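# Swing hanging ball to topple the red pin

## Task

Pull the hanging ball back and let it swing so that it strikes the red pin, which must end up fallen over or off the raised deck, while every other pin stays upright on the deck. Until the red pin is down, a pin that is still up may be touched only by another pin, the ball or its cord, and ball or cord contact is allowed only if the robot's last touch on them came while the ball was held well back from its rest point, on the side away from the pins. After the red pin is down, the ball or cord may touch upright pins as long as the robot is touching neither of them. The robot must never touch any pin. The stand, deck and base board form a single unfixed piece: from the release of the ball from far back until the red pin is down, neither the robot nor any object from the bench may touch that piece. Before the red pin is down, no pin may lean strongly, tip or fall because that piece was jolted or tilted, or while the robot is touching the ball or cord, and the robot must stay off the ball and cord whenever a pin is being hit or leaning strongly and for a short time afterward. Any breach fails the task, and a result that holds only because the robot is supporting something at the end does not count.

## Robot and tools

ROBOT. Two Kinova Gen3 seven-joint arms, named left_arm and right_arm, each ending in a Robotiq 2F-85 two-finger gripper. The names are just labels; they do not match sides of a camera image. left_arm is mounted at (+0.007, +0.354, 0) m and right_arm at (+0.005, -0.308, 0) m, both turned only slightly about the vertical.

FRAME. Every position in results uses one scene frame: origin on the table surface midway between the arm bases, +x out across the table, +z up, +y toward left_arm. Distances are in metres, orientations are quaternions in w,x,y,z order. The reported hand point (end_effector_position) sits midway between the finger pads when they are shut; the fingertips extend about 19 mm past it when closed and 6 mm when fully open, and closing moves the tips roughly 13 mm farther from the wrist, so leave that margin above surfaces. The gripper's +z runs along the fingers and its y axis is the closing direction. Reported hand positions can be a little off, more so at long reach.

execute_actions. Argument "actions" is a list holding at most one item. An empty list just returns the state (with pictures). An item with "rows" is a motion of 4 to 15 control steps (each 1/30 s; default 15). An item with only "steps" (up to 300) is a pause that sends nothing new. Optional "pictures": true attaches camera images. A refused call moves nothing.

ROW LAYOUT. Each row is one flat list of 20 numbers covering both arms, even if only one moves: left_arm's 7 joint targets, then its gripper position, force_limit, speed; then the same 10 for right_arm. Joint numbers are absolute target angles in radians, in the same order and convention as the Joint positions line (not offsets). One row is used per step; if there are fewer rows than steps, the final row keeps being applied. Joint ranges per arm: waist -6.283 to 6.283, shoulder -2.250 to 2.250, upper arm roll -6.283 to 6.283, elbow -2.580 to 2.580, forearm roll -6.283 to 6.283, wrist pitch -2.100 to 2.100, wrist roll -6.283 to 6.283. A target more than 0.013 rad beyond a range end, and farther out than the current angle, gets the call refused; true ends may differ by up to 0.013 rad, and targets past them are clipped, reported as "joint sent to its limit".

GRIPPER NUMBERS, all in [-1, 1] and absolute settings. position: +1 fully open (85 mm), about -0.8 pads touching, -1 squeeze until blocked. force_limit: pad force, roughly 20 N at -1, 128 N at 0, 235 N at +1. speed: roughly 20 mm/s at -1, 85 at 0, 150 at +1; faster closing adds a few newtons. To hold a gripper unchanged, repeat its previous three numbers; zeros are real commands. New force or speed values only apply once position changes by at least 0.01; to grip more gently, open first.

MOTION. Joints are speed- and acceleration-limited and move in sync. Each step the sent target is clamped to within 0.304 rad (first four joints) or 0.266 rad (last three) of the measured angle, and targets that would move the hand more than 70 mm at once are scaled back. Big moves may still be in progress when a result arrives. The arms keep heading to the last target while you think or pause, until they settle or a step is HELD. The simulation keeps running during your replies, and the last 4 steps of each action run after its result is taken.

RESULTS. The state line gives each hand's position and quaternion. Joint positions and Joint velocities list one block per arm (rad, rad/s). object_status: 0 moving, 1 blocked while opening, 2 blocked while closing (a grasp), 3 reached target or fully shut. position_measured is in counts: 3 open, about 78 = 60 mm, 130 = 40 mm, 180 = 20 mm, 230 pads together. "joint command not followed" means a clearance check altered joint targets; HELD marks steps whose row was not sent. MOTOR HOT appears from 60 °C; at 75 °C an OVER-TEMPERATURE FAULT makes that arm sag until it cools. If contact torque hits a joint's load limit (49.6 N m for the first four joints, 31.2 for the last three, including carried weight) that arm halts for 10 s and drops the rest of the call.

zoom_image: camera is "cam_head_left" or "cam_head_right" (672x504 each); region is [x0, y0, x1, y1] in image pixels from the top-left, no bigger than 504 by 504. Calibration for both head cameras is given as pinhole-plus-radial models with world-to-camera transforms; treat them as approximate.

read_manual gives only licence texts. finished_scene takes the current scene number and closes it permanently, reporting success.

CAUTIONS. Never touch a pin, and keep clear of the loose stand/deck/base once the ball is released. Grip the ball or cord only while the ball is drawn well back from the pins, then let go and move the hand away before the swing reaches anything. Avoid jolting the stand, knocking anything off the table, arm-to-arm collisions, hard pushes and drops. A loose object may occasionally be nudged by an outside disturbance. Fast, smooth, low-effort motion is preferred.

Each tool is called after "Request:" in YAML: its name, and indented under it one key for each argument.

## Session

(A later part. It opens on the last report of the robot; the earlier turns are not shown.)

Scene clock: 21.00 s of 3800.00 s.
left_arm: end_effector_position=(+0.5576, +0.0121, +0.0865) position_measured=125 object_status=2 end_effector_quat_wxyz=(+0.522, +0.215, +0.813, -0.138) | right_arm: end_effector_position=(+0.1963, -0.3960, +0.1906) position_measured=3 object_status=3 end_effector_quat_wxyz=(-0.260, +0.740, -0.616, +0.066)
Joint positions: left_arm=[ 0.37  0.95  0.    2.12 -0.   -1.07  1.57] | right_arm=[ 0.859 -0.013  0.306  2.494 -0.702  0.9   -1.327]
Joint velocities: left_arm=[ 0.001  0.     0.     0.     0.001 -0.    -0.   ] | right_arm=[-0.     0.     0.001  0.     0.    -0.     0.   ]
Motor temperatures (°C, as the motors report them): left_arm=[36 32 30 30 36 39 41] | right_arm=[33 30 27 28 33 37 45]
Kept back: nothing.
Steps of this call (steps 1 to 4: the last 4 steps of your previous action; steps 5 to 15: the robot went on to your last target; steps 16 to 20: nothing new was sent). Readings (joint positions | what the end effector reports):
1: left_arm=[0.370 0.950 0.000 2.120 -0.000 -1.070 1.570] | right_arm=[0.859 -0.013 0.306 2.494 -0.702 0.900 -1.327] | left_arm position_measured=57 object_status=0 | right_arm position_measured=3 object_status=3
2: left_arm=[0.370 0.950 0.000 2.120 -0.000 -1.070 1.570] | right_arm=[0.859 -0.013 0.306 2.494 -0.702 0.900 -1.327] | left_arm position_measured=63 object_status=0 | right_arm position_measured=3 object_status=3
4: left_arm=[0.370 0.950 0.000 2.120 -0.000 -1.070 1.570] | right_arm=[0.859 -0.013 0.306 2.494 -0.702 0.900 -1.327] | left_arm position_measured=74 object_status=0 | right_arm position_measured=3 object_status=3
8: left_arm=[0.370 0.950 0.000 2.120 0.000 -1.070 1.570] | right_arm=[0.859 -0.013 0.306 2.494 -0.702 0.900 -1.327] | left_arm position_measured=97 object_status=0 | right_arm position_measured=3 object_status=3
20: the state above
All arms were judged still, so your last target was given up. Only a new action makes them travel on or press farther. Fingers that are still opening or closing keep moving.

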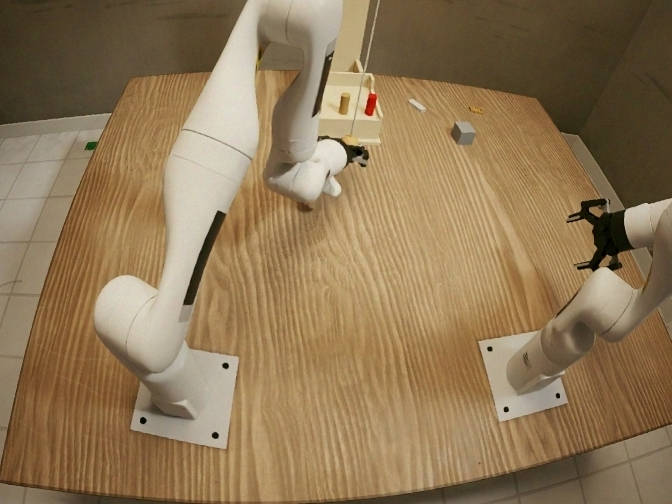

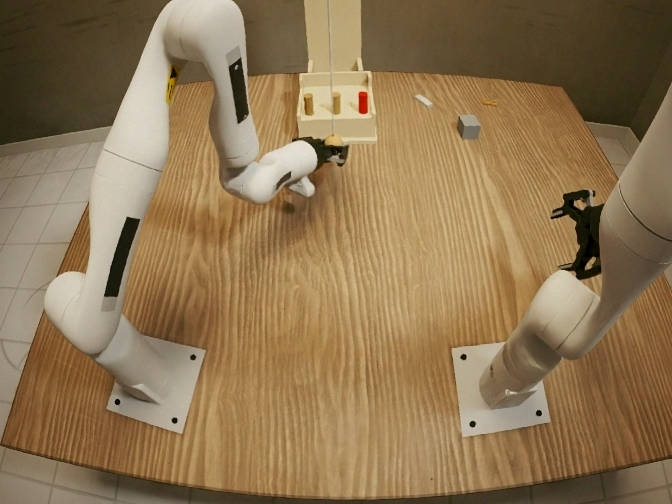

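Request:
execute_actions:
  actions:
    - {"rows":[[0.396,0.72,0,2.26,0,-0.83,1.57,-1,-1,-0.3,0.859,-0.013,0.306,2.494,-0.702,0.9,-1.327,1,0,0]],"steps":12}

Request:
execute_actions:
  actions:
    - {"rows":[[0.423,0.495,0,2.4,0,-0.59,1.57,-1,-1,-0.3,0.859,-0.013,0.306,2.494,-0.702,0.9,-1.327,1,0,0]],"steps":12}

Request:
execute_actions:
  actions:
    - {"rows":[[0.449,0.268,0,2.534,0,-0.352,1.57,-1,-1,-0.3,0.859,-0.013,0.306,2.494,-0.702,0.9,-1.327,1,0,0]]}

Request:
execute_actions:
  actions:
    - {"steps":20}
  pictures: true

Scene clock: 21.63 s of 3800.00 s.
left_arm: end_effector_position=(+0.5223, +0.0201, +0.1131) position_measured=125 object_status=2 end_effector_quat_wxyz=(+0.485, +0.228, +0.834, -0.132) | right_arm: end_effector_position=(+0.1963, -0.3960, +0.1906) position_measured=3 object_status=3 end_effector_quat_wxyz=(-0.260, +0.740, -0.616, +0.066)
Joint positions: left_arm=[ 0.387  0.797 -0.     2.209 -0.    -0.917  1.57 ] | right_arm=[ 0.859 -0.013  0.306  2.494 -0.702  0.9   -1.327]
Joint velocities: left_arm=[ 0.092 -0.801  0.013  0.524 -0.006  0.916  0.   ] | right_arm=[-0.    -0.001  0.001 -0.    -0.    -0.     0.   ]
Motor temperatures (°C, as the motors report them): left_arm=[36 32 30 30 36 39 41] | right_arm=[33 30 27 28 33 37 45]
Steps of this call (steps 1 to 11: nothing new was sent; steps 12 to 19: the first 8 steps of this action). Readings (joint positions | what the end effector reports):
12: left_arm=[0.370 0.949 -0.000 2.121 0.000 -1.069 1.570] | right_arm=[0.859 -0.013 0.306 2.494 -0.702 0.900 -1.327] | left_arm position_measured=125 object_status=2 | right_arm position_measured=3 object_status=3
13: left_arm=[0.371 0.942 -0.000 2.124 0.000 -1.063 1.570] | right_arm=[0.859 -0.013 0.306 2.494 -0.702 0.900 -1.327] | left_arm position_measured=125 object_status=2 | right_arm position_measured=3 object_status=3
15: left_arm=[0.374 0.912 -0.000 2.141 0.000 -1.035 1.570] | right_arm=[0.859 -0.013 0.306 2.494 -0.702 0.900 -1.327] | left_arm position_measured=125 object_status=2 | right_arm position_measured=3 object_status=3
19: the state above

Scene clock: 22.03 s of 3800.00 s.
left_arm: end_effector_position=(+0.4452, +0.0480, +0.1383) position_measured=125 object_status=2 end_effector_quat_wxyz=(+0.412, +0.251, +0.868, -0.119) | right_arm: end_effector_position=(+0.1963, -0.3960, +0.1906) position_measured=3 object_status=3 end_effector_quat_wxyz=(-0.260, +0.740, -0.616, +0.066)
Joint positions: left_arm=[ 0.415  0.558  0.     2.358 -0.    -0.661  1.57 ] | right_arm=[ 0.859 -0.013  0.306  2.494 -0.702  0.9   -1.327]
Joint velocities: left_arm=[ 0.087 -0.701  0.009  0.493 -0.002  0.856  0.001] | right_arm=[-0.     0.002 -0.     0.001 -0.    -0.    -0.   ]
Motor temperatures (°C, as the motors report them): left_arm=[36 32 30 30 36 39 41] | right_arm=[33 30 27 28 33 37 45]
Steps of this call (steps 1 to 4: the last 4 steps of your previous action; steps 5 to 12: the first 8 steps of this action). Readings (joint positions | what the end effector reports):
5: left_arm=[0.396 0.727 0.000 2.259 -0.000 -0.830 1.570] | right_arm=[0.859 -0.013 0.306 2.494 -0.702 0.900 -1.327] | left_arm position_measured=125 object_status=2 | right_arm position_measured=3 object_status=3
6: left_arm=[0.397 0.716 0.000 2.265 0.000 -0.820 1.570] | right_arm=[0.859 -0.013 0.306 2.494 -0.702 0.900 -1.327] | left_arm position_measured=125 object_status=2 | right_arm position_measured=3 object_status=3
8: left_arm=[0.401 0.676 -0.000 2.286 0.000 -0.785 1.570] | right_arm=[0.859 -0.013 0.306 2.494 -0.702 0.900 -1.327] | left_arm position_measured=125 object_status=2 | right_arm position_measured=3 object_status=3
12: the state above

Scene clock: 22.53 s of 3800.00 s.
left_arm: end_effector_position=(+0.3418, +0.0974, +0.1519) position_measured=125 object_status=2 end_effector_quat_wxyz=(+0.327, +0.275, +0.899, -0.100) | right_arm: end_effector_position=(+0.1963, -0.3960, +0.1906) position_measured=3 object_status=3 end_effector_quat_wxyz=(-0.260, +0.740, -0.616, +0.066)
Joint positions: left_arm=[ 0.447  0.289  0.     2.524 -0.    -0.369  1.57 ] | right_arm=[ 0.859 -0.013  0.306  2.494 -0.702  0.9   -1.327]
Joint velocities: left_arm=[ 0.039 -0.327  0.     0.238  0.001  0.416 -0.   ] | right_arm=[ 0.     0.001 -0.001 -0.     0.    -0.     0.   ]
Motor temperatures (°C, as the motors report them): left_arm=[36 32 30 30 36 39 41] | right_arm=[33 30 27 28 33 37 45]
Steps of this call (steps 1 to 4: the last 4 steps of your previous action; steps 5 to 15: the first 11 steps of this action). Readings (joint positions | what the end effector reports):
5: left_arm=[0.422 0.502 0.000 2.400 -0.000 -0.590 1.570] | right_arm=[0.859 -0.013 0.306 2.494 -0.702 0.900 -1.327] | left_arm position_measured=125 object_status=2 | right_arm position_measured=3 object_status=3
6: left_arm=[0.423 0.493 -0.000 2.404 0.000 -0.583 1.570] | right_arm=[0.859 -0.013 0.306 2.494 -0.702 0.900 -1.327] | left_arm position_measured=125 object_status=2 | right_arm position_measured=3 object_status=3
8: left_arm=[0.427 0.459 -0.000 2.420 0.000 -0.555 1.570] | right_arm=[0.859 -0.013 0.306 2.494 -0.702 0.900 -1.327] | left_arm position_measured=125 object_status=2 | right_arm position_measured=3 object_status=3
12: left_arm=[0.440 0.344 0.000 2.486 -0.000 -0.437 1.570] | right_arm=[0.859 -0.013 0.306 2.494 -0.702 0.900 -1.327] | left_arm position_measured=125 object_status=2 | right_arm position_measured=3 object_status=3
15: the state above

Scene clock: 23.20 s of 3800.00 s.
left_arm: end_effector_position=(+0.3358, +0.1005, +0.1542) position_measured=125 object_status=2 end_effector_quat_wxyz=(+0.324, +0.276, +0.899, -0.099) | right_arm: end_effector_position=(+0.1963, -0.3960, +0.1906) position_measured=3 object_status=3 end_effector_quat_wxyz=(-0.260, +0.740, -0.616, +0.066)
Joint positions: left_arm=[ 0.449  0.268 -0.     2.534  0.    -0.352  1.57 ] | right_arm=[ 0.859 -0.013  0.306  2.494 -0.702  0.9   -1.327]
Joint velocities: left_arm=[-0.001 -0.    -0.    -0.    -0.    -0.    -0.   ] | right_arm=[ 0.  0.  0. -0.  0. -0.  0.]
Motor temperatures (°C, as the motors report them): left_arm=[36 32 30 30 36 39 41] | right_arm=[33 30 27 28 33 37 45]
Kept back: nothing.
Steps of this call (steps 1 to 4: the last 4 steps of your previous action; steps 5 to 20: the robot went on to your last target). Readings (joint positions | what the end effector reports):
1: left_arm=[0.448 0.281 0.000 2.530 -0.000 -0.358 1.570] | right_arm=[0.859 -0.013 0.306 2.494 -0.702 0.900 -1.327] | left_arm position_measured=125 object_status=2 | right_arm position_measured=3 object_status=3
2: left_arm=[0.448 0.278 0.000 2.533 -0.000 -0.353 1.570] | right_arm=[0.859 -0.013 0.306 2.494 -0.702 0.900 -1.327] | left_arm position_measured=125 object_status=2 | right_arm position_measured=3 object_status=3
4: left_arm=[0.448 0.275 0.000 2.534 -0.000 -0.352 1.570] | right_arm=[0.859 -0.013 0.306 2.494 -0.702 0.900 -1.327] | left_arm position_measured=125 object_status=2 | right_arm position_measured=3 object_status=3
8: left_arm=[0.449 0.270 -0.000 2.534 0.000 -0.352 1.570] | right_arm=[0.859 -0.013 0.306 2.494 -0.702 0.900 -1.327] | left_arm position_measured=125 object_status=2 | right_arm position_measured=3 object_status=3
20: the state above

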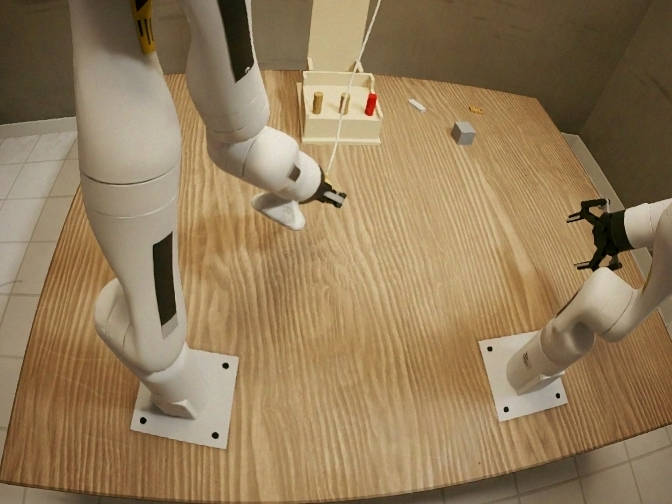

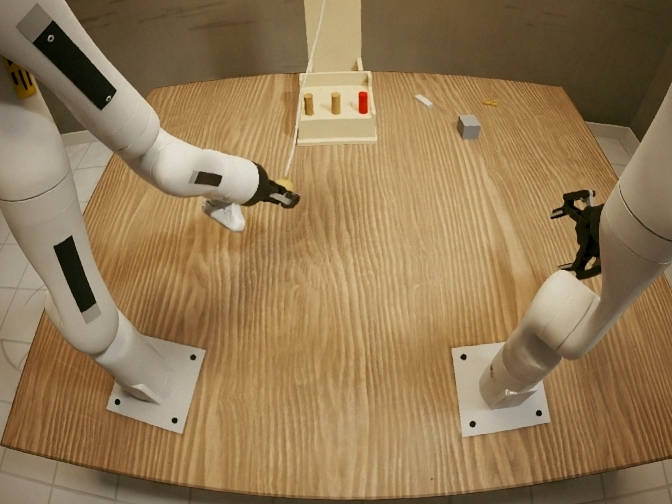

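Request:
execute_actions:
  actions:
    - {"rows":[[0.449,0.268,0,2.534,0,-0.352,1.57,1,-1,1,0.859,-0.013,0.306,2.494,-0.702,0.9,-1.327,1,0,0]],"steps":9}

Request:
execute_actions:
  actions:
    - {"rows":[[0.3,0.15,0,2.534,0,0.15,1.57,1,-1,1,0.859,-0.013,0.306,2.494,-0.702,0.9,-1.327,1,0,0]]}
  pictures: true

Request:
execute_actions:
  actions:
    - {"steps":90}
  pictures: true

Scene clock: 23.63 s of 3800.00 s.
left_arm: end_effector_position=(+0.3359, +0.1005, +0.1543) position_measured=93 object_status=0 end_effector_quat_wxyz=(+0.324, +0.276, +0.899, -0.099) | right_arm: end_effector_position=(+0.1963, -0.3960, +0.1906) position_measured=3 object_status=3 end_effector_quat_wxyz=(-0.260, +0.740, -0.616, +0.066)
Joint positions: left_arm=[ 0.449  0.268 -0.     2.534 -0.    -0.352  1.57 ] | right_arm=[ 0.859 -0.013  0.306  2.494 -0.702  0.9   -1.327]
Joint velocities: left_arm=[-0.    -0.001 -0.     0.     0.001 -0.001 -0.   ] | right_arm=[ 0.001 -0.     0.    -0.     0.    -0.    -0.   ]
Motor temperatures (°C, as the motors report them): left_arm=[36 32 30 30 36 39 41] | right_arm=[33 30 27 28 33 37 45]
Steps of this call (steps 1 to 8: the robot went on to your last target; steps 9 to 13: the first 5 steps of this action). Readings (joint positions | what the end effector reports):
9: left_arm=[0.449 0.268 -0.000 2.534 0.000 -0.352 1.570] | right_arm=[0.859 -0.013 0.306 2.494 -0.702 0.900 -1.327] | left_arm position_measured=125 object_status=0 | right_arm position_measured=3 object_status=3
10: left_arm=[0.449 0.268 -0.000 2.534 0.000 -0.352 1.570] | right_arm=[0.859 -0.013 0.306 2.494 -0.702 0.900 -1.327] | left_arm position_measured=123 object_status=0 | right_arm position_measured=3 object_status=3
12: left_arm=[0.449 0.268 -0.000 2.534 -0.000 -0.352 1.570] | right_arm=[0.859 -0.013 0.306 2.494 -0.702 0.900 -1.327] | left_arm position_measured=105 object_status=0 | right_arm position_measured=3 object_status=3
13: the state above

Scene clock: 24.13 s of 3800.00 s.
left_arm: end_effector_position=(+0.2983, +0.1766, +0.1345) position_measured=3 object_status=0 end_effector_quat_wxyz=(+0.218, +0.229, +0.947, -0.052) | right_arm: end_effector_position=(+0.1963, -0.3960, +0.1906) position_measured=3 object_status=3 end_effector_quat_wxyz=(-0.260, +0.740, -0.616, +0.066)
Joint positions: left_arm=[ 0.326  0.171 -0.     2.534  0.    -0.014  1.57 ] | right_arm=[ 0.859 -0.013  0.306  2.494 -0.702  0.9   -1.327]
Joint velocities: left_arm=[-0.2   -0.156  0.005  0.004  0.     1.216 -0.   ] | right_arm=[ 0.    -0.001  0.    -0.001 -0.    -0.    -0.   ]
Motor temperatures (°C, as the motors report them): left_arm=[36 32 30 30 36 39 41] | right_arm=[33 30 27 28 33 37 45]
Steps of this call (steps 1 to 4: the last 4 steps of your previous action; steps 5 to 15: the first 11 steps of this action). Readings (joint positions | what the end effector reports):
5: left_arm=[0.447 0.267 0.000 2.534 -0.000 -0.350 1.570] | right_arm=[0.859 -0.013 0.306 2.494 -0.702 0.900 -1.327] | left_arm position_measured=28 object_status=0 | right_arm position_measured=3 object_status=3
6: left_arm=[0.440 0.261 0.001 2.534 -0.000 -0.341 1.570] | right_arm=[0.859 -0.013 0.306 2.494 -0.702 0.900 -1.327] | left_arm position_measured=17 object_status=0 | right_arm position_measured=3 object_status=3
8: left_arm=[0.409 0.237 0.001 2.533 -0.000 -0.293 1.570] | right_arm=[0.859 -0.013 0.306 2.494 -0.702 0.900 -1.327] | left_arm position_measured=7 object_status=0 | right_arm position_measured=3 object_status=3
12: left_arm=[0.350 0.189 -0.001 2.533 0.000 -0.136 1.570] | right_arm=[0.859 -0.013 0.306 2.494 -0.702 0.900 -1.327] | left_arm position_measured=3 object_status=0 | right_arm position_measured=3 object_status=3
15: the state above

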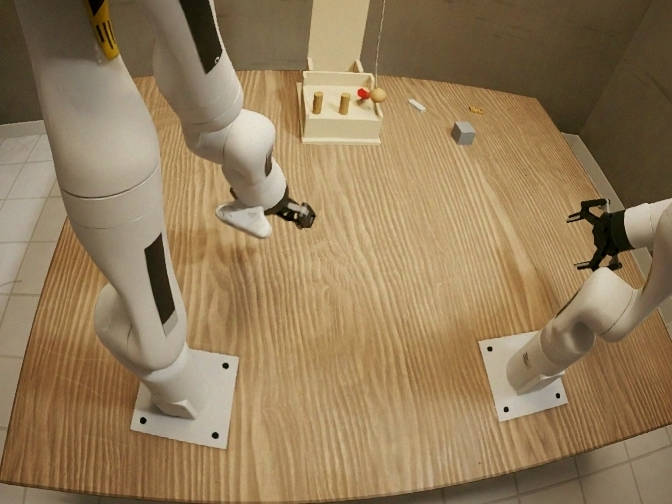

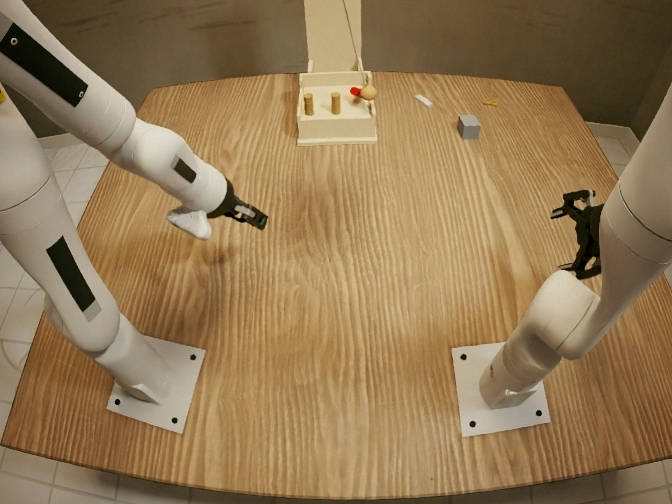

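Scene clock: 27.13 s of 3800.00 s.
left_arm: end_effector_position=(+0.2628, +0.2034, +0.1221) position_measured=3 object_status=3 end_effector_quat_wxyz=(+0.149, +0.219, +0.964, -0.034) | right_arm: end_effector_position=(+0.1963, -0.3960, +0.1906) position_measured=3 object_status=3 end_effector_quat_wxyz=(-0.260, +0.740, -0.616, +0.066)
Joint positions: left_arm=[0.3   0.15  0.    2.534 0.    0.15  1.57 ] | right_arm=[ 0.859 -0.013  0.306  2.494 -0.702  0.9   -1.327]
Joint velocities: left_arm=[ 0.001 -0.001  0.     0.     0.    -0.001 -0.   ] | right_arm=[ 0.    -0.001  0.     0.     0.    -0.    -0.   ]
Motor temperatures (°C, as the motors report them): left_arm=[36 32 30 30 36 39 41] | right_arm=[33 30 27 28 33 37 45]
Kept back: nothing.
Steps of this call (steps 1 to 4: the last 4 steps of your previous action; steps 5 to 30: the robot went on to your last target; steps 31 to 90: nothing new was sent). Readings (joint positions | what the end effector reports):
1: left_arm=[0.320 0.166 -0.000 2.534 0.000 0.027 1.570] | right_arm=[0.859 -0.013 0.306 2.494 -0.702 0.900 -1.327] | left_arm position_measured=3 object_status=0 | right_arm position_measured=3 object_status=3
2: left_arm=[0.314 0.161 -0.000 2.534 -0.000 0.067 1.570] | right_arm=[0.859 -0.013 0.306 2.494 -0.702 0.900 -1.327] | left_arm position_measured=3 object_status=0 | right_arm position_measured=3 object_status=3
4: left_arm=[0.305 0.154 -0.000 2.535 -0.000 0.128 1.570] | right_arm=[0.859 -0.013 0.306 2.494 -0.702 0.900 -1.327] | left_arm position_measured=3 object_status=3 | right_arm position_measured=3 object_status=3
8: left_arm=[0.302 0.152 -0.000 2.535 -0.000 0.150 1.570] | right_arm=[0.859 -0.013 0.306 2.494 -0.702 0.900 -1.327] | left_arm position_measured=3 object_status=3 | right_arm position_measured=3 object_status=3
90: the state above
All arms were judged still, so your last target was given up. Only a new action makes them travel on or press farther. Fingers that are still opening or closing keep moving.

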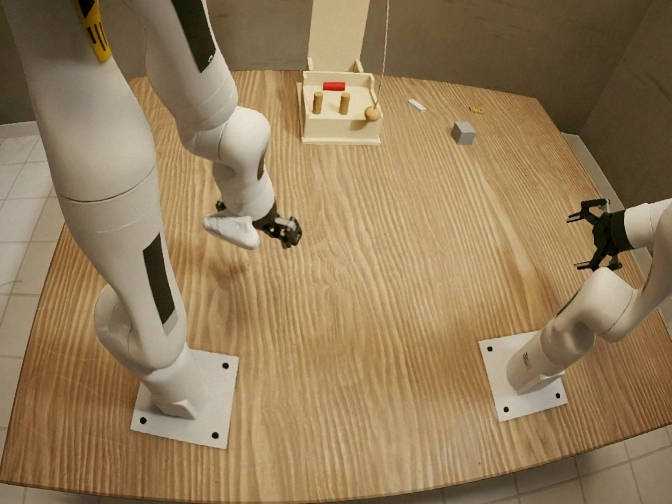

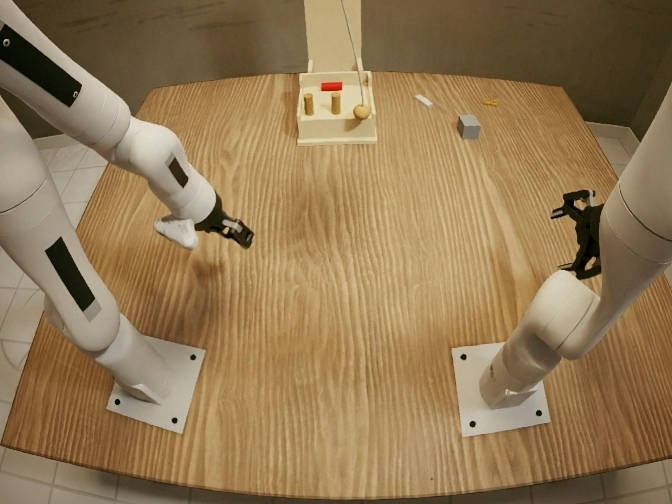

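Request:
finished_scene:
  scene: 1

The scene is finished: the task was done.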